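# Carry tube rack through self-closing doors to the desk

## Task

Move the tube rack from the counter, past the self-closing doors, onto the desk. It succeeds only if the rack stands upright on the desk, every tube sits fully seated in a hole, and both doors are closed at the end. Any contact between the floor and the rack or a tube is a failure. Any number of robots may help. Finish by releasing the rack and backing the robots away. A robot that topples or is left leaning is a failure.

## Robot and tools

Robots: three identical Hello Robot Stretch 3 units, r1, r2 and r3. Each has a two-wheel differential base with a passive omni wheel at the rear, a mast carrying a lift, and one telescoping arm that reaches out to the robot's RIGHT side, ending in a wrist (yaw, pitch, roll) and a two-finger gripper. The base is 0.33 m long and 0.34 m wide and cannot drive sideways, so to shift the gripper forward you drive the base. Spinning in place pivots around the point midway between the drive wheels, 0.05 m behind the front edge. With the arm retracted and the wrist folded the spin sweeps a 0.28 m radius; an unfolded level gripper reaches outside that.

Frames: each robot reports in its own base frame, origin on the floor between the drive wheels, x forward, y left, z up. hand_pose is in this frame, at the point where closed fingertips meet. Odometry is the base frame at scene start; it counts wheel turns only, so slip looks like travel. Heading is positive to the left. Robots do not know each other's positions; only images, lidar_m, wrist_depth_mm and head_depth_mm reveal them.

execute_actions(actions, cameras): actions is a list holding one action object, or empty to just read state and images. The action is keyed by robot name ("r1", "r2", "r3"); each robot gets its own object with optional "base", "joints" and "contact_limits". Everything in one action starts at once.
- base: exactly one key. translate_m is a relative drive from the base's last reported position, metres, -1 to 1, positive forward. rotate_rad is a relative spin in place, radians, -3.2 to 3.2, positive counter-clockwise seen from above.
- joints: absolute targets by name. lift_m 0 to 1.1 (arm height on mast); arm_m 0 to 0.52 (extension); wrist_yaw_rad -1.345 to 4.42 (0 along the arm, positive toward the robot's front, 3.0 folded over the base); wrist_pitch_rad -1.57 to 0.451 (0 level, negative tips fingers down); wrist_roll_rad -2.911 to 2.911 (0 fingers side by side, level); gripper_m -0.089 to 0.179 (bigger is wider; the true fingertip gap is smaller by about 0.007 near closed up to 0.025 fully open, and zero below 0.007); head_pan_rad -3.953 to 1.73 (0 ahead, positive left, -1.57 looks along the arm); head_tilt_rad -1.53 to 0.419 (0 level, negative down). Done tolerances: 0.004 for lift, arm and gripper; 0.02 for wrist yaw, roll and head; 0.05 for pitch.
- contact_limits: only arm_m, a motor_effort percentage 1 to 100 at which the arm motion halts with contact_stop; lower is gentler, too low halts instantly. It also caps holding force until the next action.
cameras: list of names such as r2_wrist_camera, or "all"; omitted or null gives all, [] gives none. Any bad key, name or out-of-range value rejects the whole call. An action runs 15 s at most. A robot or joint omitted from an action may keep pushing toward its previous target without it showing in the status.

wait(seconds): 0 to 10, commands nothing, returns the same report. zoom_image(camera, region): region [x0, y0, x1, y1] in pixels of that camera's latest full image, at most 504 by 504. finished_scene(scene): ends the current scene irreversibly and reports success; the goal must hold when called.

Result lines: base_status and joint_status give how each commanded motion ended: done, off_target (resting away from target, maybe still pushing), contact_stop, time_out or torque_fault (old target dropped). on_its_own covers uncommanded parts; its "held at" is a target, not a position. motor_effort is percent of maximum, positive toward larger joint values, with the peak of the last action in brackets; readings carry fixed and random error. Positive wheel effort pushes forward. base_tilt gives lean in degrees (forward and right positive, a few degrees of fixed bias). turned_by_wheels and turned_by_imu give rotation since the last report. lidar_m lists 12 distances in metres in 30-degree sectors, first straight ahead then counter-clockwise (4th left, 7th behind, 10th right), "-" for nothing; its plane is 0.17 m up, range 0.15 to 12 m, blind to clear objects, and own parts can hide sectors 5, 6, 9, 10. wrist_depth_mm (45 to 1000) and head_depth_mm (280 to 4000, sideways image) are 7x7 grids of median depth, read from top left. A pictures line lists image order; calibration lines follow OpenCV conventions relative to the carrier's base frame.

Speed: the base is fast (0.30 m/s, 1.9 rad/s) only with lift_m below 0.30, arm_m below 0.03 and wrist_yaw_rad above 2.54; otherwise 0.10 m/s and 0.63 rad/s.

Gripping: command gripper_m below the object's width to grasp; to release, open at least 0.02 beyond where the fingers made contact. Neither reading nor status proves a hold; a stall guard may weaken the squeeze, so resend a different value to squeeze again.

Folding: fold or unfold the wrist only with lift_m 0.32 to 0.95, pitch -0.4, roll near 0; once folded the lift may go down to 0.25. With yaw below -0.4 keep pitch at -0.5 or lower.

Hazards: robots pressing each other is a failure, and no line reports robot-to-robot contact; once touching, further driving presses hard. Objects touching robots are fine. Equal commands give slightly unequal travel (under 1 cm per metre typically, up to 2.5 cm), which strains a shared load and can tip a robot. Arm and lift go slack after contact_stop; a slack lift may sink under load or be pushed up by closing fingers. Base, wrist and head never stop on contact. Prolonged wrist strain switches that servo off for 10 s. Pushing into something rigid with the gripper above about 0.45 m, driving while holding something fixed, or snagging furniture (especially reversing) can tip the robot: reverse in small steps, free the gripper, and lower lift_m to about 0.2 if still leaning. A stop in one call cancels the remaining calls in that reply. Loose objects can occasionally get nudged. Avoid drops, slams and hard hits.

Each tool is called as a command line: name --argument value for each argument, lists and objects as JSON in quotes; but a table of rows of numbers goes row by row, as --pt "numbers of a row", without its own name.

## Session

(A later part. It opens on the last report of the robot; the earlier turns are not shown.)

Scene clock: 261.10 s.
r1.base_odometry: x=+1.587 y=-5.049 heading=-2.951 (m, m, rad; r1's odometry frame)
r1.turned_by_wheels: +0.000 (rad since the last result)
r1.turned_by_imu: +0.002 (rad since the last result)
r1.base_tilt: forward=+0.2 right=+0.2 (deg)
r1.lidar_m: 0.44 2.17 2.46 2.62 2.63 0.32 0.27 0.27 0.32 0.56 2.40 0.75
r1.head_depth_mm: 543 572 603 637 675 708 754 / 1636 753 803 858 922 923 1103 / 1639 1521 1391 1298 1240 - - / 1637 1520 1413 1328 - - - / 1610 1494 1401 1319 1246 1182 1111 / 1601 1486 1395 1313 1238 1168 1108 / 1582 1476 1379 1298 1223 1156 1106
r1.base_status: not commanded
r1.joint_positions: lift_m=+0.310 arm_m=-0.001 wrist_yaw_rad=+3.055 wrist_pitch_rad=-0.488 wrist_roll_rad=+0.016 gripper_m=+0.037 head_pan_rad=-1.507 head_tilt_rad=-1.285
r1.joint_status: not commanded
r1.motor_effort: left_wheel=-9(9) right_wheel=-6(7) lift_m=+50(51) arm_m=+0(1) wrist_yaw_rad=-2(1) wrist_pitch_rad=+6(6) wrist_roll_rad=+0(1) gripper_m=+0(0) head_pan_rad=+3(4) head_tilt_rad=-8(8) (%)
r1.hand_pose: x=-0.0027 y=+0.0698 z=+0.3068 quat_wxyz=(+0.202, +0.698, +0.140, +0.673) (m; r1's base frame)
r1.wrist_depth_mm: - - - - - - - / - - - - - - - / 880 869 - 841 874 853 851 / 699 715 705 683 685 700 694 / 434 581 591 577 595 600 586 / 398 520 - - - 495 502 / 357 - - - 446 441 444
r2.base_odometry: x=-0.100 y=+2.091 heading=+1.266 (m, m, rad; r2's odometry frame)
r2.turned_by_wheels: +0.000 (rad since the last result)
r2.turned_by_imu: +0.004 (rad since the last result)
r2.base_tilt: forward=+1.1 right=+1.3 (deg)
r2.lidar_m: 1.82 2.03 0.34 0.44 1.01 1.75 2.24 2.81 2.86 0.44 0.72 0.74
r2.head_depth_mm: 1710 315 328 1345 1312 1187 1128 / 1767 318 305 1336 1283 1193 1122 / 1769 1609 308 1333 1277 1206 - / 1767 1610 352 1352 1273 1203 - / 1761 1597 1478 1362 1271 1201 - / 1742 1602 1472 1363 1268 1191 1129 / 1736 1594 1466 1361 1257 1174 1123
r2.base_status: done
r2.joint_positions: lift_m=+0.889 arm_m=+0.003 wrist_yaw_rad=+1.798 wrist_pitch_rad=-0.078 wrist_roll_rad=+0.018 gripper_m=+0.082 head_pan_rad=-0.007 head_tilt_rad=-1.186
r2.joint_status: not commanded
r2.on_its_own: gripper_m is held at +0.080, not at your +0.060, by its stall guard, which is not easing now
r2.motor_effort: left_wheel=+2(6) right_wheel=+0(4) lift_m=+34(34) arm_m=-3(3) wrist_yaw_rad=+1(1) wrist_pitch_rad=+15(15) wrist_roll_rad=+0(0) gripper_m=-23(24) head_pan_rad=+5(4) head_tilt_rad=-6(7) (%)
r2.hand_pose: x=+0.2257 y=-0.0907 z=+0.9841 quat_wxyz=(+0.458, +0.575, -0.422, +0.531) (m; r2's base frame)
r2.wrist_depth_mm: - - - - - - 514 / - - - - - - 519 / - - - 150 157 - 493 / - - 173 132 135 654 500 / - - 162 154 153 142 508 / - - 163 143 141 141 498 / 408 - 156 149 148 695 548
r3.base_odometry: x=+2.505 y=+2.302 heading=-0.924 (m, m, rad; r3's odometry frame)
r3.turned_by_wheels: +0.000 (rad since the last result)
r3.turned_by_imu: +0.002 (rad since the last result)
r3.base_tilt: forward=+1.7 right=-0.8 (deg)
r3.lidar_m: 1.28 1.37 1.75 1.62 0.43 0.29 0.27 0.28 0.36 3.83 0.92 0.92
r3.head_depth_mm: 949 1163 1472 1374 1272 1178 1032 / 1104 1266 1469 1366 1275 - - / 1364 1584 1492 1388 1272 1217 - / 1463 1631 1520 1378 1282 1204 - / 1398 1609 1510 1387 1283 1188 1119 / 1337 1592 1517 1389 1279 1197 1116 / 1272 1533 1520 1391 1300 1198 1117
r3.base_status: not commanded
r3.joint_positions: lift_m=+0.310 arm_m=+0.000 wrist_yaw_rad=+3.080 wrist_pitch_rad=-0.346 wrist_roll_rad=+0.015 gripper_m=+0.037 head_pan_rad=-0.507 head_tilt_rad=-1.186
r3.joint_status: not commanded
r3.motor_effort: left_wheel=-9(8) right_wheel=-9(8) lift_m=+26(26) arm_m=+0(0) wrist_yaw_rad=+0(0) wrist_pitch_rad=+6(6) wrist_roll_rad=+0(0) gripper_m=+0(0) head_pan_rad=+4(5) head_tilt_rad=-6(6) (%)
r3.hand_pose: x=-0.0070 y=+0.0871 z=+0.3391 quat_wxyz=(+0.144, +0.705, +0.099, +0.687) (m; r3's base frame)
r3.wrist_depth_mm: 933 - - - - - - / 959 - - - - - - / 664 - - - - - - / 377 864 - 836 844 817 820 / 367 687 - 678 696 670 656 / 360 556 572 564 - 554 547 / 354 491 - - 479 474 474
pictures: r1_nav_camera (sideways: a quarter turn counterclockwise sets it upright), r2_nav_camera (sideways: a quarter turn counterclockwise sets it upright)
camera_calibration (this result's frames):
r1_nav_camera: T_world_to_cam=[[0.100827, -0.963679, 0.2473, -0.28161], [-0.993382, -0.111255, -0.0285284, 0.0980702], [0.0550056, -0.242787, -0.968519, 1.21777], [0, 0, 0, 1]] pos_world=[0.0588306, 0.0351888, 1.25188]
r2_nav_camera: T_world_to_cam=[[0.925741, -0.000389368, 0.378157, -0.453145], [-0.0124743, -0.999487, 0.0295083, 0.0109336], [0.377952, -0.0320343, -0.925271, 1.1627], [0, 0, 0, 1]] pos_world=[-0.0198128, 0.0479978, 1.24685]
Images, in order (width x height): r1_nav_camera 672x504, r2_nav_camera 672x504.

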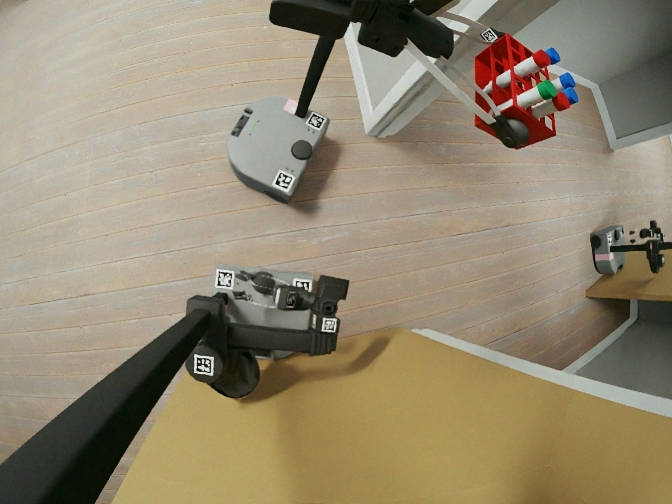

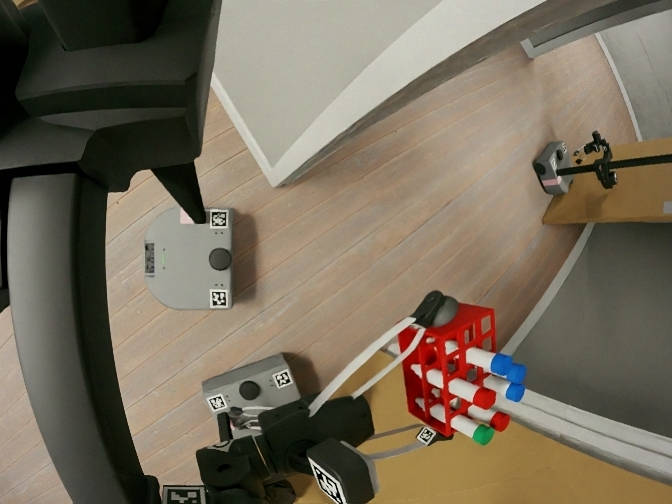

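execute_actions --actions '[{"r2":{"base":{"translate_m":0.35}}}]' --cameras '[]'

execute_actions --actions '[{"r2":{"base":{"rotate_rad":0.6}}}]' --cameras '["r2_nav_camera"]'

execute_actions --actions '[{"r2":{"base":{"translate_m":1}}}]' --cameras '["r2_nav_camera","r3_nav_camera"]'

Scene clock: 271.03 s.
r1.base_odometry: x=+1.587 y=-5.049 heading=-2.951 (m, m, rad; r1's odometry frame)
r1.turned_by_wheels: +0.000 (rad since the last result)
r1.turned_by_imu: +0.002 (rad since the last result)
r1.base_tilt: forward=+0.2 right=+0.1 (deg)
r1.lidar_m: 1.03 2.17 2.46 2.63 2.62 0.32 0.27 0.27 0.32 0.56 0.51 0.52
r1.head_depth_mm: 543 573 604 638 674 708 755 / 1620 753 802 861 926 926 1110 / 1642 1521 1379 1294 1244 - - / 1631 1523 1408 1329 - - - / 1598 1501 1397 1323 1245 1188 1116 / 1589 1481 1384 1167 1228 1170 1111 / 1588 1479 1380 1138 1194 1168 1103
r1.base_status: not commanded
r1.joint_positions: lift_m=+0.310 arm_m=-0.001 wrist_yaw_rad=+3.055 wrist_pitch_rad=-0.488 wrist_roll_rad=+0.016 gripper_m=+0.037 head_pan_rad=-1.507 head_tilt_rad=-1.285
r1.joint_status: not commanded
r1.motor_effort: left_wheel=-9(9) right_wheel=-6(7) lift_m=+50(50) arm_m=+0(1) wrist_yaw_rad=-1(1) wrist_pitch_rad=+6(6) wrist_roll_rad=-1(1) gripper_m=+0(0) head_pan_rad=+4(4) head_tilt_rad=-8(8) (%)
r1.hand_pose: x=-0.0027 y=+0.0698 z=+0.3068 quat_wxyz=(+0.202, +0.698, +0.140, +0.673) (m; r1's base frame)
r1.wrist_depth_mm: - - - - - - - / - - - - - - - / 870 881 - 855 853 873 839 / 712 693 707 694 675 701 690 / 429 579 585 587 595 574 588 / 407 524 - - - 504 495 / 358 - - - 442 440 437
r2.base_odometry: x=+0.005 y=+2.425 heading=+1.266 (m, m, rad; r2's odometry frame)
r2.turned_by_wheels: +0.000 (rad since the last result)
r2.turned_by_imu: +0.002 (rad since the last result)
r2.base_tilt: forward=+1.1 right=+1.3 (deg)
r2.lidar_m: 1.57 1.70 1.40 0.30 0.30 1.97 2.51 3.08 0.50 0.55 0.53 0.57
r2.head_depth_mm: 1468 314 328 1125 1272 1190 1132 / 1641 318 312 1337 1282 1198 1126 / 1736 1607 308 1332 1271 1204 - / 1762 1612 353 1348 1270 1203 - / 1755 1598 1484 1368 1271 1201 - / 1720 1594 1473 1361 1270 1193 1127 / 1723 1589 1464 1356 1268 1183 1111
r2.base_status: done
r2.joint_positions: lift_m=+0.889 arm_m=+0.003 wrist_yaw_rad=+1.798 wrist_pitch_rad=-0.078 wrist_roll_rad=+0.018 gripper_m=+0.082 head_pan_rad=-0.007 head_tilt_rad=-1.186
r2.joint_status: not commanded
r2.on_its_own: gripper_m is held at +0.080, not at your +0.060, by its stall guard, which is not easing now
r2.motor_effort: left_wheel=+1(6) right_wheel=+0(3) lift_m=+34(34) arm_m=-3(3) wrist_yaw_rad=+1(1) wrist_pitch_rad=+15(15) wrist_roll_rad=+0(0) gripper_m=-23(23) head_pan_rad=+4(4) head_tilt_rad=-6(6) (%)
r2.hand_pose: x=+0.2257 y=-0.0907 z=+0.9841 quat_wxyz=(+0.458, +0.575, -0.422, +0.531) (m; r2's base frame)
r2.wrist_depth_mm: - - - - - - 859 / - - - - - - 878 / - - - 150 157 - 883 / - - 173 131 135 - 868 / - - 163 154 153 141 915 / - - 163 143 141 141 889 / - - 155 149 149 - -
r3.base_odometry: x=+2.505 y=+2.302 heading=-0.924 (m, m, rad; r3's odometry frame)
r3.turned_by_wheels: +0.000 (rad since the last result)
r3.turned_by_imu: +0.001 (rad since the last result)
r3.base_tilt: forward=+1.7 right=-0.7 (deg)
r3.lidar_m: 1.28 1.37 1.75 1.62 0.43 0.29 0.27 0.28 0.36 3.83 0.92 0.92
r3.head_depth_mm: 944 1161 1476 1364 1269 1186 1036 / 1109 1267 1460 1370 1269 - - / 1356 1585 1511 1374 1274 1206 - / 1468 1635 1500 1383 1274 1196 - / 1394 1611 1519 1389 1285 1186 1115 / 1335 1581 1519 1404 1279 1204 1113 / 1291 1537 1520 1396 1292 1196 1126
r3.base_status: not commanded
r3.joint_positions: lift_m=+0.310 arm_m=+0.000 wrist_yaw_rad=+3.080 wrist_pitch_rad=-0.346 wrist_roll_rad=+0.015 gripper_m=+0.037 head_pan_rad=-0.507 head_tilt_rad=-1.186
r3.joint_status: not commanded
r3.motor_effort: left_wheel=-9(8) right_wheel=-8(9) lift_m=+26(26) arm_m=-1(0) wrist_yaw_rad=+0(0) wrist_pitch_rad=+5(5) wrist_roll_rad=+0(0) gripper_m=+0(0) head_pan_rad=+4(5) head_tilt_rad=-6(6) (%)
r3.hand_pose: x=-0.0070 y=+0.0871 z=+0.3391 quat_wxyz=(+0.144, +0.705, +0.099, +0.687) (m; r3's base frame)
r3.wrist_depth_mm: 911 - - - - - - / 938 - - - - - - / 657 - - - - - - / 378 872 - 822 838 814 797 / 366 691 - 666 702 659 649 / 359 550 567 562 - 556 547 / 352 483 - - 481 472 469
pictures: none
No camera images: the call's "cameras" was empty. Leave "cameras" out to get every camera's image.

Scene clock: 272.93 s.
r1.base_odometry: x=+1.587 y=-5.049 heading=-2.951 (m, m, rad; r1's odometry frame)
r1.turned_by_wheels: +0.000 (rad since the last result)
r1.turned_by_imu: +0.000 (rad since the last result)
r1.base_tilt: forward=+0.2 right=+0.2 (deg)
r1.lidar_m: 1.03 2.17 2.46 2.63 2.63 0.32 0.27 0.27 0.32 0.56 0.51 0.52
r1.head_depth_mm: 544 573 602 638 675 711 754 / 1636 749 801 859 921 920 1107 / 1638 1520 1379 1300 1242 - - / 1629 1512 1422 1319 - - - / 1614 1499 1402 1321 1245 1182 1111 / 1601 1487 1398 1150 1215 1167 1108 / 1590 1489 1387 1144 1195 1161 1102
r1.base_status: not commanded
r1.joint_positions: lift_m=+0.310 arm_m=-0.001 wrist_yaw_rad=+3.055 wrist_pitch_rad=-0.488 wrist_roll_rad=+0.016 gripper_m=+0.037 head_pan_rad=-1.507 head_tilt_rad=-1.285
r1.joint_status: not commanded
r1.motor_effort: left_wheel=-9(9) right_wheel=-6(6) lift_m=+50(51) arm_m=+0(0) wrist_yaw_rad=+0(2) wrist_pitch_rad=+6(6) wrist_roll_rad=-1(1) gripper_m=+0(0) head_pan_rad=+4(4) head_tilt_rad=-8(8) (%)
r1.hand_pose: x=-0.0027 y=+0.0698 z=+0.3068 quat_wxyz=(+0.202, +0.698, +0.140, +0.673) (m; r1's base frame)
r1.wrist_depth_mm: - - - - - - - / - - - - - - - / 871 892 - 880 846 839 854 / 697 691 699 700 697 714 693 / 430 585 583 587 610 592 590 / 403 523 - - - 504 498 / 356 - - - 447 440 436
r2.base_odometry: x=+0.005 y=+2.425 heading=+1.866 (m, m, rad; r2's odometry frame)
r2.turned_by_wheels: +0.600 (rad since the last result)
r2.turned_by_imu: +0.607 (rad since the last result)
r2.base_tilt: forward=+1.1 right=+1.3 (deg)
r2.lidar_m: 1.79 1.28 0.30 0.30 2.00 2.71 3.08 0.50 0.54 0.53 0.59 1.64
r2.head_depth_mm: 1751 314 328 1357 1312 1190 1127 / 1720 317 313 1339 1278 1197 1127 / 1775 1611 309 1328 1280 1208 - / 1760 1607 353 1360 1275 1204 - / 1764 1608 1480 1368 1267 1202 - / 1750 1593 1468 1364 1269 1184 1133 / 1742 1584 1466 1357 1262 1127 1122
r2.base_status: done
r2.joint_positions: lift_m=+0.889 arm_m=+0.003 wrist_yaw_rad=+1.798 wrist_pitch_rad=-0.078 wrist_roll_rad=+0.018 gripper_m=+0.082 head_pan_rad=-0.007 head_tilt_rad=-1.186
r2.joint_status: not commanded
r2.on_its_own: gripper_m is held at +0.080, not at your +0.060, by its stall guard, which is not easing now
r2.motor_effort: left_wheel=-1(4) right_wheel=+3(6) lift_m=+33(34) arm_m=-3(3) wrist_yaw_rad=+1(2) wrist_pitch_rad=+15(15) wrist_roll_rad=+0(0) gripper_m=-24(23) head_pan_rad=+4(4) head_tilt_rad=-6(7) (%)
r2.hand_pose: x=+0.2257 y=-0.0907 z=+0.9841 quat_wxyz=(+0.458, +0.575, -0.422, +0.531) (m; r2's base frame)
r2.wrist_depth_mm: 907 - - - - - - / 919 - - - - - - / 937 - - 151 158 - - / 934 - 174 132 136 - - / 927 - 163 154 153 142 - / 922 - 163 142 141 141 - / 919 - 155 149 147 - -
r3.base_odometry: x=+2.505 y=+2.302 heading=-0.924 (m, m, rad; r3's odometry frame)
r3.turned_by_wheels: +0.000 (rad since the last result)
r3.turned_by_imu: +0.000 (rad since the last result)
r3.base_tilt: forward=+1.8 right=-0.8 (deg)
r3.lidar_m: 1.28 1.37 1.75 1.62 0.43 0.29 0.27 0.28 0.36 3.81 0.92 0.92
r3.head_depth_mm: 942 1163 1475 1366 1265 1176 1035 / 1105 1272 1463 1361 1269 - - / 1359 1583 1498 1379 1274 1219 - / 1459 1623 1502 1375 1285 1198 - / 1391 1621 1515 1384 1279 1194 1116 / 1342 1603 1507 1392 1290 1194 1122 / 1286 1533 1516 1393 1280 1198 1120
r3.base_status: not commanded
r3.joint_positions: lift_m=+0.310 arm_m=+0.000 wrist_yaw_rad=+3.080 wrist_pitch_rad=-0.346 wrist_roll_rad=+0.015 gripper_m=+0.037 head_pan_rad=-0.507 head_tilt_rad=-1.186
r3.joint_status: not commanded
r3.motor_effort: left_wheel=-8(8) right_wheel=-8(9) lift_m=+26(26) arm_m=-1(0) wrist_yaw_rad=-1(1) wrist_pitch_rad=+6(5) wrist_roll_rad=+0(0) gripper_m=+0(0) head_pan_rad=+4(4) head_tilt_rad=-6(6) (%)
r3.hand_pose: x=-0.0070 y=+0.0871 z=+0.3391 quat_wxyz=(+0.144, +0.705, +0.099, +0.687) (m; r3's base frame)
r3.wrist_depth_mm: 955 - - - - - - / 962 - - - - - - / 657 - - - - - - / 375 875 - 845 814 817 798 / 372 688 - 673 689 660 656 / 358 554 571 563 - 552 549 / 348 492 - - 485 474 468
pictures: r2_nav_camera (sideways: a quarter turn counterclockwise sets it upright)
camera_calibration (this result's frames):
r2_nav_camera: T_world_to_cam=[[0.925766, -0.000387711, 0.378097, -0.453066], [-0.0124704, -0.999487, 0.0295086, 0.0109331], [0.377891, -0.0320331, -0.925296, 1.16273], [0, 0, 0, 1]] pos_world=[-0.0198165, 0.0479977, 1.24685]
Images, in order (width x height): r2_nav_camera 672x504.

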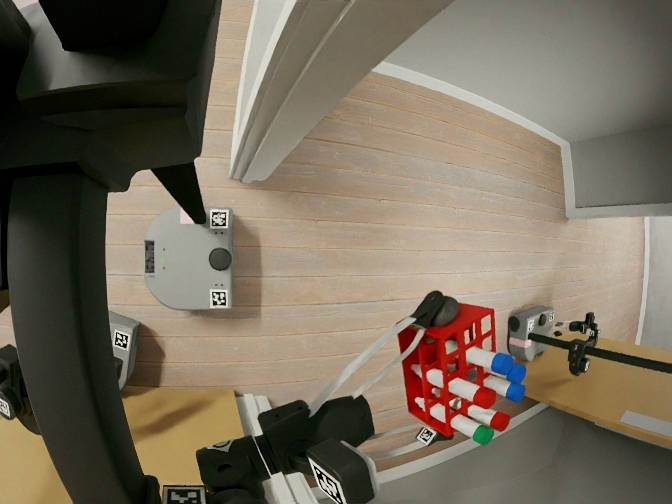

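Scene clock: 284.23 s.
r1.base_odometry: x=+1.587 y=-5.049 heading=-2.951 (m, m, rad; r1's odometry frame)
r1.turned_by_wheels: +0.000 (rad since the last result)
r1.turned_by_imu: +0.003 (rad since the last result)
r1.base_tilt: forward=+0.2 right=+0.2 (deg)
r1.lidar_m: 1.03 2.17 2.45 2.62 2.62 0.32 0.27 0.27 0.32 0.56 1.45 0.76
r1.head_depth_mm: 544 573 604 638 676 709 756 / 1628 752 798 858 923 917 1107 / 1642 1521 1383 1298 1238 - - / 1630 1508 1408 1325 - - - / 1607 1500 1410 1318 1240 1182 1116 / 1594 1491 1393 1305 1236 1168 1111 / 1425 1481 1392 1299 1228 1164 1100
r1.base_status: not commanded
r1.joint_positions: lift_m=+0.310 arm_m=-0.001 wrist_yaw_rad=+3.055 wrist_pitch_rad=-0.488 wrist_roll_rad=+0.016 gripper_m=+0.037 head_pan_rad=-1.507 head_tilt_rad=-1.285
r1.joint_status: not commanded
r1.motor_effort: left_wheel=-9(9) right_wheel=-7(7) lift_m=+50(51) arm_m=+0(0) wrist_yaw_rad=+0(0) wrist_pitch_rad=+6(6) wrist_roll_rad=-1(1) gripper_m=+0(1) head_pan_rad=+4(3) head_tilt_rad=-8(8) (%)
r1.hand_pose: x=-0.0027 y=+0.0698 z=+0.3068 quat_wxyz=(+0.202, +0.698, +0.140, +0.673) (m; r1's base frame)
r1.wrist_depth_mm: - - - - - - - / - - - - - - - / 869 883 - 845 858 880 832 / 712 692 720 697 700 685 696 / 431 587 581 583 599 595 586 / 405 525 - - - 513 497 / 360 - - - 442 441 444
r2.base_odometry: x=-0.286 y=+3.382 heading=+1.866 (m, m, rad; r2's odometry frame)
r2.turned_by_wheels: +0.000 (rad since the last result)
r2.turned_by_imu: +0.005 (rad since the last result)
r2.base_tilt: forward=+1.1 right=+1.4 (deg)
r2.lidar_m: 1.41 1.26 0.93 0.90 0.93 0.88 1.47 1.02 1.21 1.19 0.86 0.78
r2.head_depth_mm: 1772 313 328 1356 1310 1187 1127 / 1767 318 312 1338 1279 1201 1122 / 1769 1616 308 1327 1278 1201 - / 1751 1605 352 1345 1271 1204 - / 1756 1594 1471 1371 1268 1201 - / 1730 1601 1469 1357 1268 1185 1132 / 1519 1594 1474 1361 1259 1181 1124
r2.base_status: done
r2.joint_positions: lift_m=+0.889 arm_m=+0.003 wrist_yaw_rad=+1.798 wrist_pitch_rad=-0.078 wrist_roll_rad=+0.018 gripper_m=+0.082 head_pan_rad=-0.007 head_tilt_rad=-1.186
r2.joint_status: not commanded
r2.on_its_own: gripper_m is held at +0.080, not at your +0.060, by its stall guard, which is not easing now
r2.motor_effort: left_wheel=-1(4) right_wheel=+2(7) lift_m=+34(34) arm_m=-4(3) wrist_yaw_rad=+2(1) wrist_pitch_rad=+15(15) wrist_roll_rad=+0(0) gripper_m=-23(23) head_pan_rad=+4(4) head_tilt_rad=-6(7) (%)
r2.hand_pose: x=+0.2257 y=-0.0907 z=+0.9841 quat_wxyz=(+0.458, +0.575, -0.422, +0.531) (m; r2's base frame)
r2.wrist_depth_mm: 904 - - - - - 835 / 907 - - - - - 814 / 928 - - 151 157 - 832 / 940 - 173 131 136 - 831 / 947 - 163 154 153 142 814 / 916 - 164 142 141 141 546 / 922 - 156 149 148 860 679
r3.base_odometry: x=+2.505 y=+2.302 heading=-0.924 (m, m, rad; r3's odometry frame)
r3.turned_by_wheels: +0.000 (rad since the last result)
r3.turned_by_imu: +0.002 (rad since the last result)
r3.base_tilt: forward=+1.6 right=-0.8 (deg)
r3.lidar_m: 1.28 1.37 0.83 1.62 0.43 0.29 0.27 0.28 0.36 3.83 0.92 0.92
r3.head_depth_mm: 941 1160 1465 1358 1276 1183 1032 / 1105 1281 1463 1376 1268 - - / 1358 1584 1508 1379 1267 1214 - / 1462 1625 1511 1385 1283 1206 - / 1402 1615 1514 1385 1281 1195 1113 / 1340 1589 1519 1391 1283 1198 1117 / 1284 1533 1512 1395 1300 1193 1123
r3.base_status: not commanded
r3.joint_positions: lift_m=+0.310 arm_m=+0.000 wrist_yaw_rad=+3.080 wrist_pitch_rad=-0.346 wrist_roll_rad=+0.015 gripper_m=+0.037 head_pan_rad=-0.507 head_tilt_rad=-1.186
r3.joint_status: not commanded
r3.motor_effort: left_wheel=-9(8) right_wheel=-9(9) lift_m=+26(26) arm_m=-1(0) wrist_yaw_rad=+0(0) wrist_pitch_rad=+6(6) wrist_roll_rad=+0(0) gripper_m=+0(0) head_pan_rad=+4(4) head_tilt_rad=-5(6) (%)
r3.hand_pose: x=-0.0070 y=+0.0871 z=+0.3391 quat_wxyz=(+0.144, +0.705, +0.099, +0.687) (m; r3's base frame)
r3.wrist_depth_mm: 941 - - - - - - / 955 - - - - 950 - / 665 - - - 940 820 - / 374 868 - 812 820 819 797 / 368 689 - 672 689 654 650 / 358 549 565 563 - 546 549 / 350 488 - - 482 474 474
pictures: r2_nav_camera (sideways: a quarter turn counterclockwise sets it upright), r3_nav_camera (sideways: a quarter turn counterclockwise sets it upright)
camera_calibration (this result's frames):
r2_nav_camera: T_world_to_cam=[[0.925774, -0.000387968, 0.378078, -0.453042], [-0.01247, -0.999487, 0.0295088, 0.010933], [0.377873, -0.0320331, -0.925303, 1.16274], [0, 0, 0, 1]] pos_world=[-0.0198176, 0.0479978, 1.24685]
r3_nav_camera: T_world_to_cam=[[0.805517, -0.496716, 0.323133, -0.380834], [-0.510368, -0.858637, -0.0476231, 0.117748], [0.301109, -0.126555, -0.945155, 1.18077], [0, 0, 0, 1]] pos_world=[0.0113232, 0.0613689, 1.24468]
Images, in order (width x height): r2_nav_camera 672x504, r3_nav_camera 672x504.

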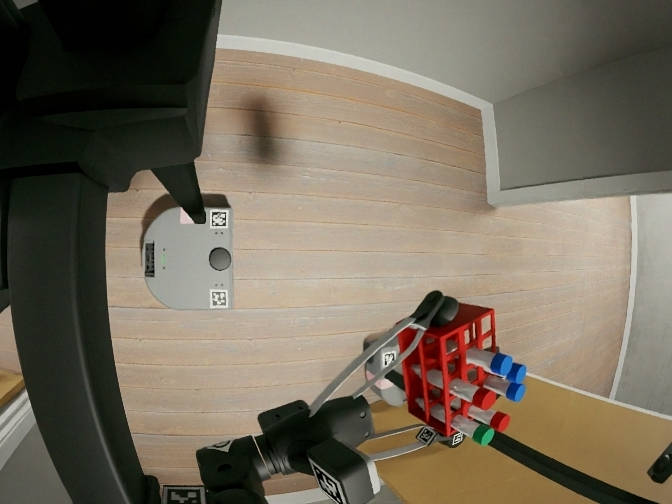

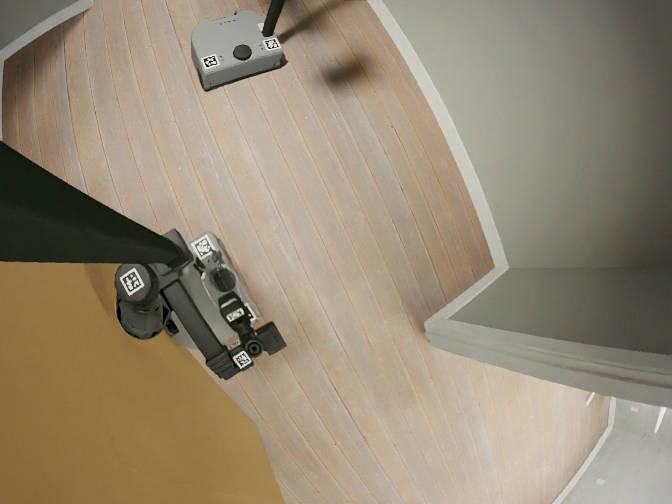

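execute_actions --actions '[{"r2":{"base":{"translate_m":0.9}},"r1":{"base":{"translate_m":0.9}}}]' --cameras '["r2_nav_camera","r1_nav_camera"]'

execute_actions --actions '[{"r2":{"base":{"translate_m":0.95},"joints":{"head_pan_rad":0.8,"head_tilt_rad":-0.6}}}]' --cameras '["r2_nav_camera","r1_nav_camera"]'

Scene clock: 300.57 s.
r1.base_odometry: x=+0.703 y=-5.220 heading=-2.951 (m, m, rad; r1's odometry frame)
r1.turned_by_wheels: +0.000 (rad since the last result)
r1.turned_by_imu: +0.002 (rad since the last result)
r1.base_tilt: forward=+0.2 right=+0.1 (deg)
r1.lidar_m: 0.54 1.32 1.49 2.87 2.88 3.29 2.85 0.37 0.33 0.28 0.28 0.32
r1.head_depth_mm: 317 418 585 1152 1279 1204 1140 / 311 404 582 961 1251 1218 1110 / 308 393 557 957 1284 - - / 305 381 533 892 - - - / 300 370 513 832 1231 1188 1114 / 298 360 493 783 1223 1170 1108 / 294 349 476 739 1203 1162 1103
r1.base_status: done
r1.joint_positions: lift_m=+0.310 arm_m=-0.001 wrist_yaw_rad=+3.055 wrist_pitch_rad=-0.488 wrist_roll_rad=+0.016 gripper_m=+0.037 head_pan_rad=-1.507 head_tilt_rad=-1.285
r1.joint_status: not commanded
r1.motor_effort: left_wheel=-2(8) right_wheel=+1(5) lift_m=+50(50) arm_m=+0(1) wrist_yaw_rad=-1(1) wrist_pitch_rad=+6(6) wrist_roll_rad=-1(1) gripper_m=+0(0) head_pan_rad=+3(4) head_tilt_rad=-8(8) (%)
r1.hand_pose: x=-0.0027 y=+0.0698 z=+0.3068 quat_wxyz=(+0.202, +0.698, +0.140, +0.673) (m; r1's base frame)
r1.wrist_depth_mm: - - - - - - - / - - - - - - - / 893 873 - 881 864 853 839 / 700 707 692 709 695 694 694 / 593 599 579 587 605 586 578 / 507 517 - - - 502 499 / 452 - - - 448 439 440
r2.base_odometry: x=-0.548 y=+4.243 heading=+1.866 (m, m, rad; r2's odometry frame)
r2.turned_by_wheels: +0.000 (rad since the last result)
r2.turned_by_imu: +0.004 (rad since the last result)
r2.base_tilt: forward=+1.1 right=+1.3 (deg)
r2.lidar_m: 3.72 0.56 0.69 0.88 0.92 1.28 1.76 1.69 0.38 0.39 0.65 3.22
r2.head_depth_mm: 1775 315 328 1357 1311 1191 1037 / 1764 318 313 1337 1281 1200 1128 / 1765 1613 308 1326 1273 1202 - / 1768 1608 352 1354 1277 1204 - / 1762 1604 1474 1365 1268 1201 - / 1744 1597 1471 1359 1266 1185 1130 / 1748 1591 1465 1192 1262 1183 1121
r2.base_status: done
r2.joint_positions: lift_m=+0.889 arm_m=+0.003 wrist_yaw_rad=+1.798 wrist_pitch_rad=-0.078 wrist_roll_rad=+0.018 gripper_m=+0.082 head_pan_rad=-0.007 head_tilt_rad=-1.186
r2.joint_status: not commanded
r2.on_its_own: gripper_m is held at +0.080, not at your +0.060, by its stall guard, which is not easing now
r2.motor_effort: left_wheel=-2(3) right_wheel=+2(5) lift_m=+34(34) arm_m=-4(3) wrist_yaw_rad=+1(2) wrist_pitch_rad=+15(15) wrist_roll_rad=+0(0) gripper_m=-23(23) head_pan_rad=+4(4) head_tilt_rad=-6(6) (%)
r2.hand_pose: x=+0.2257 y=-0.0907 z=+0.9841 quat_wxyz=(+0.458, +0.575, -0.422, +0.531) (m; r2's base frame)
r2.wrist_depth_mm: 489 483 - - - - - / 510 490 - - - - - / 536 502 - 150 157 - - / 571 529 173 132 135 - - / 611 567 163 155 153 142 - / 661 604 163 143 141 141 - / 714 626 155 149 148 - -
r3.base_odometry: x=+2.505 y=+2.302 heading=-0.924 (m, m, rad; r3's odometry frame)
r3.turned_by_wheels: +0.000 (rad since the last result)
r3.turned_by_imu: +0.002 (rad since the last result)
r3.base_tilt: forward=+1.6 right=-0.8 (deg)
r3.lidar_m: 0.51 1.37 1.75 1.62 0.43 0.29 0.27 0.28 0.36 3.81 0.92 0.38
r3.head_depth_mm: 418 1096 1477 1382 1273 1174 1034 / 297 340 1446 1379 1278 - - / 1331 329 1436 1385 1274 1214 - / - - 1447 1373 1138 1199 - / - 1584 1481 1196 1134 1194 1120 / - 698 1477 1387 1240 1197 1115 / - - 1520 1384 1288 1193 1124
r3.base_status: not commanded
r3.joint_positions: lift_m=+0.310 arm_m=+0.000 wrist_yaw_rad=+3.080 wrist_pitch_rad=-0.346 wrist_roll_rad=+0.015 gripper_m=+0.037 head_pan_rad=-0.507 head_tilt_rad=-1.186
r3.joint_status: not commanded
r3.motor_effort: left_wheel=-8(8) right_wheel=-9(8) lift_m=+26(26) arm_m=-1(0) wrist_yaw_rad=+0(0) wrist_pitch_rad=+6(5) wrist_roll_rad=+0(0) gripper_m=+0(0) head_pan_rad=+4(6) head_tilt_rad=-5(6) (%)
r3.hand_pose: x=-0.0070 y=+0.0871 z=+0.3391 quat_wxyz=(+0.144, +0.705, +0.099, +0.687) (m; r3's base frame)
r3.wrist_depth_mm: 935 - - - - - - / 959 - - - - - - / 669 - - - - - - / 375 860 - 840 844 807 817 / 368 677 - 672 681 657 649 / 359 555 577 558 - 557 547 / 352 489 - - 479 475 469
pictures: r1_nav_camera (sideways: a quarter turn counterclockwise sets it upright), r2_nav_camera (sideways: a quarter turn counterclockwise sets it upright)
camera_calibration (this result's frames):
r1_nav_camera: T_world_to_cam=[[0.101095, -0.963683, 0.247173, -0.281446], [-0.993352, -0.111526, -0.0285346, 0.0980781], [0.0550646, -0.242645, -0.968551, 1.21781], [0, 0, 0, 1]] pos_world=[0.0588204, 0.0352099, 1.25188]
r2_nav_camera: T_world_to_cam=[[0.925778, -0.000387943, 0.378067, -0.453028], [-0.0124696, -0.999487, 0.0295088, 0.0109329], [0.377862, -0.032033, -0.925308, 1.16275], [0, 0, 0, 1]] pos_world=[-0.0198182, 0.0479978, 1.24685]
Images, in order (width x height): r1_nav_camera 672x504, r2_nav_camera 672x504.

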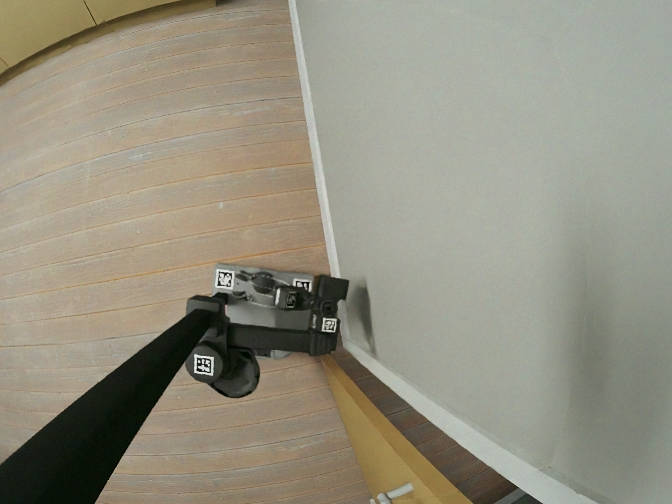

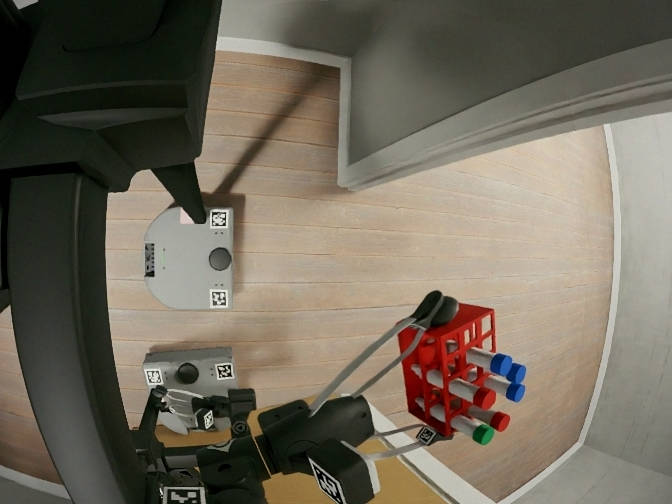

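Scene clock: 311.37 s.
r1.base_odometry: x=+0.703 y=-5.220 heading=-2.951 (m, m, rad; r1's odometry frame)
r1.turned_by_wheels: +0.000 (rad since the last result)
r1.turned_by_imu: +0.003 (rad since the last result)
r1.base_tilt: forward=+0.2 right=+0.1 (deg)
r1.lidar_m: 0.54 1.32 1.49 2.88 2.87 3.28 2.85 0.59 0.33 0.28 0.28 0.32
r1.head_depth_mm: 317 418 588 1123 1282 1206 1144 / 311 405 582 1043 1274 1218 1118 / 307 392 559 955 1284 - - / 305 381 534 890 - - - / 300 370 513 831 1233 1189 1114 / 298 360 493 783 1221 1171 1107 / 294 349 474 738 1208 1164 1100
r1.base_status: not commanded
r1.joint_positions: lift_m=+0.310 arm_m=-0.001 wrist_yaw_rad=+3.055 wrist_pitch_rad=-0.488 wrist_roll_rad=+0.016 gripper_m=+0.037 head_pan_rad=-1.507 head_tilt_rad=-1.285
r1.joint_status: not commanded
r1.motor_effort: left_wheel=-2(1) right_wheel=+1(1) lift_m=+50(50) arm_m=+0(0) wrist_yaw_rad=+0(2) wrist_pitch_rad=+6(6) wrist_roll_rad=-1(0) gripper_m=+0(0) head_pan_rad=+4(4) head_tilt_rad=-7(8) (%)
r1.hand_pose: x=-0.0027 y=+0.0698 z=+0.3068 quat_wxyz=(+0.202, +0.698, +0.140, +0.673) (m; r1's base frame)
r1.wrist_depth_mm: - - - - - - - / - - - - - - - / 872 842 - 849 844 855 871 / 694 716 705 694 720 694 698 / 596 588 580 577 608 577 579 / 513 524 - - - 503 496 / 456 - - - 441 438 442
r2.base_odometry: x=-0.824 y=+5.152 heading=+1.866 (m, m, rad; r2's odometry frame)
r2.turned_by_wheels: +0.000 (rad since the last result)
r2.turned_by_imu: +0.004 (rad since the last result)
r2.base_tilt: forward=+1.1 right=+1.4 (deg)
r2.lidar_m: 2.78 2.90 2.52 1.29 0.48 0.45 2.70 0.85 0.73 1.50 2.35 2.88
r2.head_depth_mm: 2697 2903 2996 2286 1820 1499 1286 / 2877 3196 3082 2281 1816 1498 1280 / 3162 3374 3110 2303 1817 1494 1279 / 3091 3380 3092 2286 1808 1493 1281 / 2768 3098 3108 2283 1802 1497 1277 / 2533 2740 2847 2290 1809 1498 1282 / 2386 2615 2812 2276 1797 1493 1280
r2.base_status: done
r2.joint_positions: lift_m=+0.889 arm_m=+0.003 wrist_yaw_rad=+1.798 wrist_pitch_rad=-0.078 wrist_roll_rad=+0.018 gripper_m=+0.082 head_pan_rad=+0.793 head_tilt_rad=-0.606
r2.joint_status: all done
r2.on_its_own: gripper_m is held at +0.080, not at your +0.060, by its stall guard, which is not easing now
r2.motor_effort: left_wheel=-1(3) right_wheel=+2(6) lift_m=+34(34) arm_m=-3(4) wrist_yaw_rad=+1(1) wrist_pitch_rad=+15(15) wrist_roll_rad=+0(0) gripper_m=-23(23) head_pan_rad=+4(54) head_tilt_rad=+4(32) (%)
r2.hand_pose: x=+0.2257 y=-0.0907 z=+0.9841 quat_wxyz=(+0.458, +0.575, -0.422, +0.531) (m; r2's base frame)
r2.wrist_depth_mm: - - - - - - - / - - - - - - - / - - - 152 156 - - / - - 173 131 135 - - / - - 163 154 153 142 - / - - 163 143 141 141 - / - - 156 149 148 - -
r3.base_odometry: x=+2.505 y=+2.302 heading=-0.924 (m, m, rad; r3's odometry frame)
r3.turned_by_wheels: +0.000 (rad since the last result)
r3.turned_by_imu: +0.002 (rad since the last result)
r3.base_tilt: forward=+1.7 right=-0.8 (deg)
r3.lidar_m: 1.28 1.37 1.72 1.62 0.43 0.29 0.27 0.28 0.36 1.12 0.92 0.92
r3.head_depth_mm: 944 1155 1478 1361 1263 1186 1030 / 1097 1267 1459 1384 1272 - - / 1355 1583 1505 1377 1266 1216 - / 1458 1628 1502 1382 1278 1205 - / 1406 1613 1523 1383 1284 1194 1114 / 1348 1583 1519 1386 1291 1197 1122 / 1278 1535 1511 1396 1289 1197 1121
r3.base_status: not commanded
r3.joint_positions: lift_m=+0.310 arm_m=+0.000 wrist_yaw_rad=+3.080 wrist_pitch_rad=-0.346 wrist_roll_rad=+0.015 gripper_m=+0.037 head_pan_rad=-0.507 head_tilt_rad=-1.186
r3.joint_status: not commanded
r3.motor_effort: left_wheel=-8(8) right_wheel=-8(9) lift_m=+27(26) arm_m=-1(1) wrist_yaw_rad=+0(1) wrist_pitch_rad=+5(5) wrist_roll_rad=+0(0) gripper_m=+0(0) head_pan_rad=+4(6) head_tilt_rad=-5(7) (%)
r3.hand_pose: x=-0.0070 y=+0.0871 z=+0.3391 quat_wxyz=(+0.144, +0.705, +0.099, +0.687) (m; r3's base frame)
r3.wrist_depth_mm: 945 - - - - - - / 958 - - - - - - / 649 - - - - - - / 375 863 - 840 832 818 805 / 366 687 - 668 691 660 646 / 359 545 573 568 - 558 540 / 353 488 - - 476 476 471
pictures: r1_nav_camera (sideways: a quarter turn counterclockwise sets it upright), r2_nav_camera (sideways: a quarter turn counterclockwise sets it upright)
camera_calibration (this result's frames):
r1_nav_camera: T_world_to_cam=[[0.101095, -0.963683, 0.247173, -0.281446], [-0.993352, -0.111526, -0.0285346, 0.0980781], [0.0550645, -0.242645, -0.968551, 1.21781], [0, 0, 0, 1]] pos_world=[0.0588204, 0.0352099, 1.25188]
r2_nav_camera: T_world_to_cam=[[0.394038, 0.408541, 0.823304, -1.0299], [0.69743, -0.716326, 0.0216619, 0.0167984], [0.598603, 0.565661, -0.567188, 0.695747], [0, 0, 0, 1]] pos_world=[-0.0223732, 0.0392315, 1.24217]
Images, in order (width x height): r1_nav_camera 672x504, r2_nav_camera 672x504.

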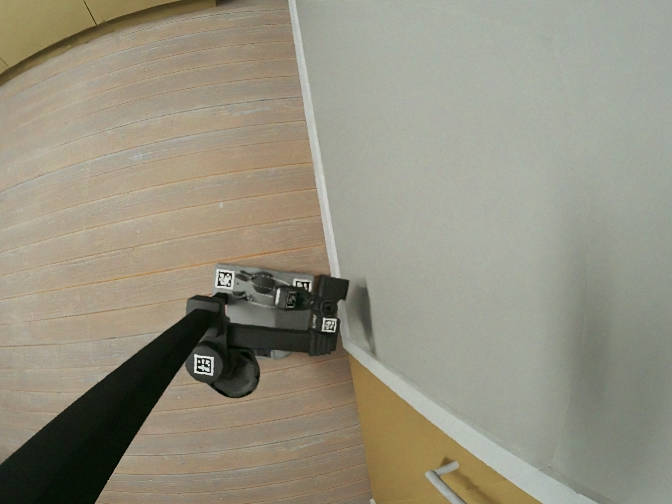

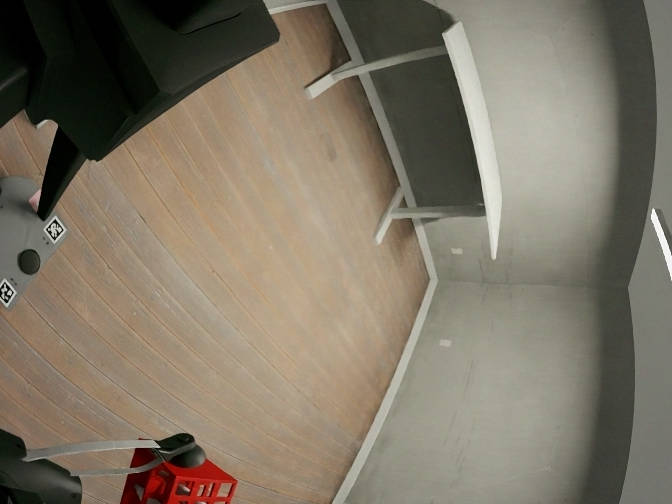

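execute_actions --actions '[{"r2":{"base":{"rotate_rad":1.2},"joints":{"head_pan_rad":0,"lift_m":0.95}}}]' --cameras '[]'

execute_actions --actions '[{"r2":{"base":{"translate_m":1},"joints":{"lift_m":0.96,"wrist_yaw_rad":1.57,"arm_m":0.1}},"r3":{"base":{"translate_m":0.95},"joints":{"head_pan_rad":-2.2,"head_tilt_rad":-0.9}}}]' --cameras '["r2_head_camera","r2_wrist_camera","r3_nav_camera"]'

Scene clock: 321.50 s.
r1.base_odometry: x=+0.703 y=-5.220 heading=-2.951 (m, m, rad; r1's odometry frame)
r1.turned_by_wheels: +0.000 (rad since the last result)
r1.turned_by_imu: +0.001 (rad since the last result)
r1.base_tilt: forward=+0.2 right=+0.2 (deg)
r1.lidar_m: 0.54 1.32 1.49 2.87 2.87 3.29 2.85 0.59 0.33 0.28 0.28 0.32
r1.head_depth_mm: 317 417 588 1124 1281 1211 1142 / 311 405 582 1039 1268 1228 1112 / 308 393 558 959 1284 - - / 305 381 533 892 - - - / 299 370 512 834 1231 1186 1115 / 298 360 493 783 1226 1173 1106 / 294 349 475 737 1204 1166 1104
r1.base_status: not commanded
r1.joint_positions: lift_m=+0.310 arm_m=-0.001 wrist_yaw_rad=+3.055 wrist_pitch_rad=-0.488 wrist_roll_rad=+0.016 gripper_m=+0.037 head_pan_rad=-1.507 head_tilt_rad=-1.285
r1.joint_status: not commanded
r1.motor_effort: left_wheel=-2(2) right_wheel=+1(1) lift_m=+50(50) arm_m=+1(0) wrist_yaw_rad=-1(1) wrist_pitch_rad=+6(6) wrist_roll_rad=-1(0) gripper_m=-1(0) head_pan_rad=+4(3) head_tilt_rad=-8(7) (%)
r1.hand_pose: x=-0.0027 y=+0.0698 z=+0.3068 quat_wxyz=(+0.202, +0.698, +0.140, +0.673) (m; r1's base frame)
r1.wrist_depth_mm: - - - - - - - / - - - - - - - / 868 873 - 873 864 867 847 / 705 703 691 698 694 688 687 / 588 585 573 585 597 589 581 / 509 522 - - - 504 509 / 458 - - - 441 442 439
r2.base_odometry: x=-0.824 y=+5.152 heading=+3.066 (m, m, rad; r2's odometry frame)
r2.turned_by_wheels: +1.200 (rad since the last result)
r2.turned_by_imu: +1.213 (rad since the last result)
r2.base_tilt: forward=+1.1 right=+1.3 (deg)
r2.lidar_m: 2.04 0.84 0.45 0.48 1.11 0.76 0.73 2.25 2.50 2.80 2.79 2.52
r2.head_depth_mm: 2510 2841 2931 2298 287 314 296 / 2424 2740 2882 2291 1856 - 296 / 2332 2667 2841 2285 1798 326 - / 2269 2529 2761 2280 1813 1497 1229 / 2198 2454 2704 2277 1816 1495 1278 / 2125 2381 2571 2220 1816 1504 1284 / 2074 2227 2505 2275 1807 1487 1280
r2.base_status: done
r2.joint_positions: lift_m=+0.949 arm_m=+0.003 wrist_yaw_rad=+1.798 wrist_pitch_rad=-0.079 wrist_roll_rad=+0.018 gripper_m=+0.082 head_pan_rad=+0.007 head_tilt_rad=-0.606
r2.joint_status: all done
r2.on_its_own: gripper_m is held at +0.080, not at your +0.060, by its stall guard, which is not easing now
r2.motor_effort: left_wheel=-1(5) right_wheel=+2(5) lift_m=+34(35) arm_m=-3(3) wrist_yaw_rad=+2(1) wrist_pitch_rad=+15(15) wrist_roll_rad=+0(0) gripper_m=-23(23) head_pan_rad=-5(54) head_tilt_rad=+3(3) (%)
r2.hand_pose: x=+0.2257 y=-0.0907 z=+1.0440 quat_wxyz=(+0.458, +0.575, -0.422, +0.531) (m; r2's base frame)
r2.wrist_depth_mm: 649 - - - - - - / 648 - - - - - - / 634 976 - 151 157 - - / 638 965 174 132 135 - - / 636 830 163 154 154 141 - / 613 949 164 142 141 141 - / 582 961 155 149 148 - -
r3.base_odometry: x=+2.505 y=+2.302 heading=-0.924 (m, m, rad; r3's odometry frame)
r3.turned_by_wheels: +0.000 (rad since the last result)
r3.turned_by_imu: +0.001 (rad since the last result)
r3.base_tilt: forward=+1.8 right=-0.7 (deg)
r3.lidar_m: 1.28 1.37 1.72 1.63 0.42 0.29 0.27 0.28 0.36 1.13 0.92 0.92
r3.head_depth_mm: 941 1160 1467 1379 1269 1174 1032 / 1097 1273 1471 1369 1278 - - / 1360 1579 1503 1389 1271 1213 - / 1478 1643 1511 1389 1276 1204 - / 1400 1617 1504 1400 1278 1189 1119 / 1344 1593 1522 1388 1280 1195 1117 / 1280 1539 1532 1392 1287 1201 1123
r3.base_status: not commanded
r3.joint_positions: lift_m=+0.310 arm_m=+0.000 wrist_yaw_rad=+3.080 wrist_pitch_rad=-0.346 wrist_roll_rad=+0.015 gripper_m=+0.037 head_pan_rad=-0.507 head_tilt_rad=-1.186
r3.joint_status: not commanded
r3.motor_effort: left_wheel=-9(8) right_wheel=-8(9) lift_m=+26(26) arm_m=-1(0) wrist_yaw_rad=+0(0) wrist_pitch_rad=+5(6) wrist_roll_rad=+0(0) gripper_m=+0(0) head_pan_rad=+5(5) head_tilt_rad=-6(5) (%)
r3.hand_pose: x=-0.0070 y=+0.0871 z=+0.3391 quat_wxyz=(+0.144, +0.705, +0.099, +0.687) (m; r3's base frame)
r3.wrist_depth_mm: 940 - - - - - - / 971 - - - - - - / 654 - - - - - - / 373 856 - 849 830 803 798 / 366 687 - 661 686 658 655 / 359 547 575 564 - 551 548 / 351 492 - - 481 478 466
pictures: none
No camera images: the call's "cameras" was empty. Leave "cameras" out to get every camera's image.

Scene clock: 332.47 s.
r1.base_odometry: x=+0.703 y=-5.220 heading=-2.951 (m, m, rad; r1's odometry frame)
r1.turned_by_wheels: +0.000 (rad since the last result)
r1.turned_by_imu: +0.003 (rad since the last result)
r1.base_tilt: forward=+0.1 right=+0.1 (deg)
r1.lidar_m: 0.54 1.32 1.49 2.88 2.87 3.30 2.85 0.59 0.33 0.28 0.28 0.32
r1.head_depth_mm: 317 418 587 1131 1276 1202 1149 / 312 405 582 1039 1271 1215 1111 / 307 392 558 958 1282 - - / 305 381 534 890 - - - / 300 370 513 833 1232 1182 1115 / 298 360 492 783 1226 1165 1117 / 294 350 475 737 1209 1158 1104
r1.base_status: not commanded
r1.joint_positions: lift_m=+0.310 arm_m=-0.001 wrist_yaw_rad=+3.055 wrist_pitch_rad=-0.488 wrist_roll_rad=+0.016 gripper_m=+0.037 head_pan_rad=-1.507 head_tilt_rad=-1.285
r1.joint_status: not commanded
r1.motor_effort: left_wheel=-2(2) right_wheel=+1(1) lift_m=+50(50) arm_m=+0(0) wrist_yaw_rad=-1(0) wrist_pitch_rad=+6(6) wrist_roll_rad=-1(1) gripper_m=-1(1) head_pan_rad=+4(4) head_tilt_rad=-8(7) (%)
r1.hand_pose: x=-0.0027 y=+0.0698 z=+0.3068 quat_wxyz=(+0.202, +0.698, +0.140, +0.673) (m; r1's base frame)
r1.wrist_depth_mm: - - - - - - - / - - - - - - - / 855 873 - 860 867 861 850 / 703 702 706 701 704 683 686 / 590 595 586 597 602 586 584 / 505 522 - - - 502 506 / 452 - - - 441 440 438
r2.base_odometry: x=-1.821 y=+5.228 heading=+3.066 (m, m, rad; r2's odometry frame)
r2.turned_by_wheels: +0.000 (rad since the last result)
r2.turned_by_imu: +0.004 (rad since the last result)
r2.base_tilt: forward=+1.1 right=+1.3 (deg)
r2.lidar_m: 1.56 1.09 0.84 0.69 0.69 0.77 1.45 3.17 2.99 2.45 2.45 1.58
r2.head_depth_mm: 1585 1285 1978 2160 1820 1497 1286 / 1528 1284 976 2095 1810 1499 1280 / 1469 1289 974 2042 1806 1496 1278 / 1424 1289 921 1949 1805 1499 1280 / 1385 1282 872 1855 1807 1499 1278 / 1334 1282 871 1772 1808 1500 1281 / 1294 1286 828 1712 1787 1460 1255
r2.base_status: done
r2.joint_positions: lift_m=+0.959 arm_m=+0.100 wrist_yaw_rad=+1.571 wrist_pitch_rad=-0.079 wrist_roll_rad=+0.018 gripper_m=+0.082 head_pan_rad=+0.007 head_tilt_rad=-0.606
r2.joint_status: all done
r2.on_its_own: gripper_m is held at +0.080, not at your +0.060, by its stall guard, which is not easing now
r2.motor_effort: left_wheel=-1(3) right_wheel=+2(5) lift_m=+34(35) arm_m=+2(3) wrist_yaw_rad=-2(4) wrist_pitch_rad=+15(16) wrist_roll_rad=+0(0) gripper_m=-23(24) head_pan_rad=-5(5) head_tilt_rad=+3(3) (%)
r2.hand_pose: x=+0.2322 y=-0.2446 z=+1.0540 quat_wxyz=(+0.515, +0.524, -0.484, +0.475) (m; r2's base frame)
r2.wrist_depth_mm: - - - - - - - / - - - - - - - / - - - 151 157 - - / 741 863 173 132 135 - - / - - 162 155 153 142 - / - - 163 143 141 141 - / - - 155 148 148 - -
r3.base_odometry: x=+3.078 y=+1.544 heading=-0.924 (m, m, rad; r3's odometry frame)
r3.turned_by_wheels: +0.000 (rad since the last result)
r3.turned_by_imu: +0.006 (rad since the last result)
r3.base_tilt: forward=+1.8 right=-0.8 (deg)
r3.lidar_m: 0.34 0.36 0.53 1.53 1.72 1.78 1.75 0.79 0.63 0.69 0.44 0.34
r3.head_depth_mm: 741 898 1135 1547 1435 1248 1121 / 680 811 1002 1297 1424 1262 1140 / 610 717 891 1126 1375 1263 1162 / 582 676 796 992 1312 1270 - / 596 741 892 1112 1363 1258 1161 / 618 707 830 992 1244 1265 1129 / 596 679 783 920 1130 1263 1134
r3.base_status: done
r3.joint_positions: lift_m=+0.310 arm_m=+0.000 wrist_yaw_rad=+3.080 wrist_pitch_rad=-0.346 wrist_roll_rad=+0.015 gripper_m=+0.037 head_pan_rad=-2.193 head_tilt_rad=-0.902
r3.joint_status: all done
r3.motor_effort: left_wheel=-1(5) right_wheel=+1(11) lift_m=+26(26) arm_m=-1(1) wrist_yaw_rad=+0(0) wrist_pitch_rad=+5(5) wrist_roll_rad=+0(0) gripper_m=+0(0) head_pan_rad=-5(56) head_tilt_rad=+1(21) (%)
r3.hand_pose: x=-0.0070 y=+0.0871 z=+0.3391 quat_wxyz=(+0.144, +0.705, +0.099, +0.687) (m; r3's base frame)
r3.wrist_depth_mm: - - - - - 684 445 / - - - - - 678 446 / - - - - - 684 453 / 866 857 - 842 826 666 451 / 709 682 - 675 691 622 449 / 572 574 563 560 - 544 438 / 493 508 - - 478 473 434
pictures: r2_head_camera (sideways: a quarter turn clockwise sets it upright), r2_wrist_camera, r3_nav_camera (sideways: a quarter turn counterclockwise sets it upright)
camera_calibration (this result's frames):
r2_head_camera: T_world_to_cam=[[-0.554368, 0.0221812, -0.831976, 1.10701], [0.0302873, 0.99952, 0.00646681, -0.00862932], [0.83172, -0.0216134, -0.554774, 0.67089], [0, 0, 0, 1]] pos_world=[0.0559606, -0.00142949, 1.29326]
r2_wrist_camera: T_world_to_cam=[[0.028615, -0.999475, -0.0151945, -0.230631], [-0.266546, 0.00702092, -0.963797, 1.10567], [0.963397, 0.0316291, -0.266205, 0.225658], [0, 0, 0, 1]] pos_world=[0.0839137, -0.24541, 1.12221]
r3_nav_camera: T_world_to_cam=[[-0.511331, -0.639145, 0.574487, -0.700203], [-0.802777, 0.593844, -0.0538426, 0.127648], [-0.306742, -0.488716, -0.816741, 1.01763], [0, 0, 0, 1]] pos_world=[0.056586, -0.0260045, 1.24027]
Images, in order (width x height): r2_head_camera 896x504, r2_wrist_camera 644x364, r3_nav_camera 672x504.

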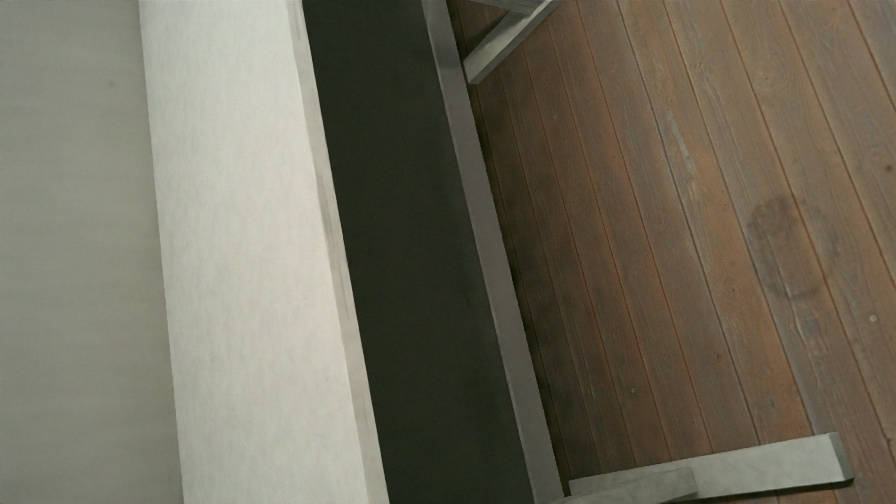

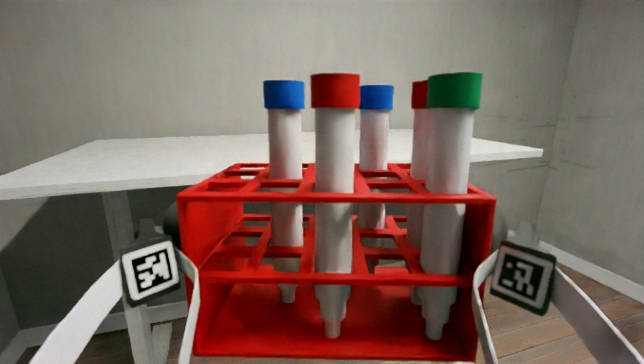

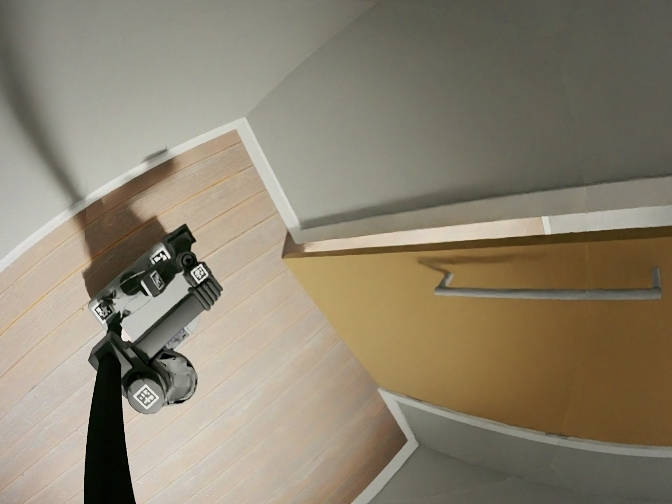

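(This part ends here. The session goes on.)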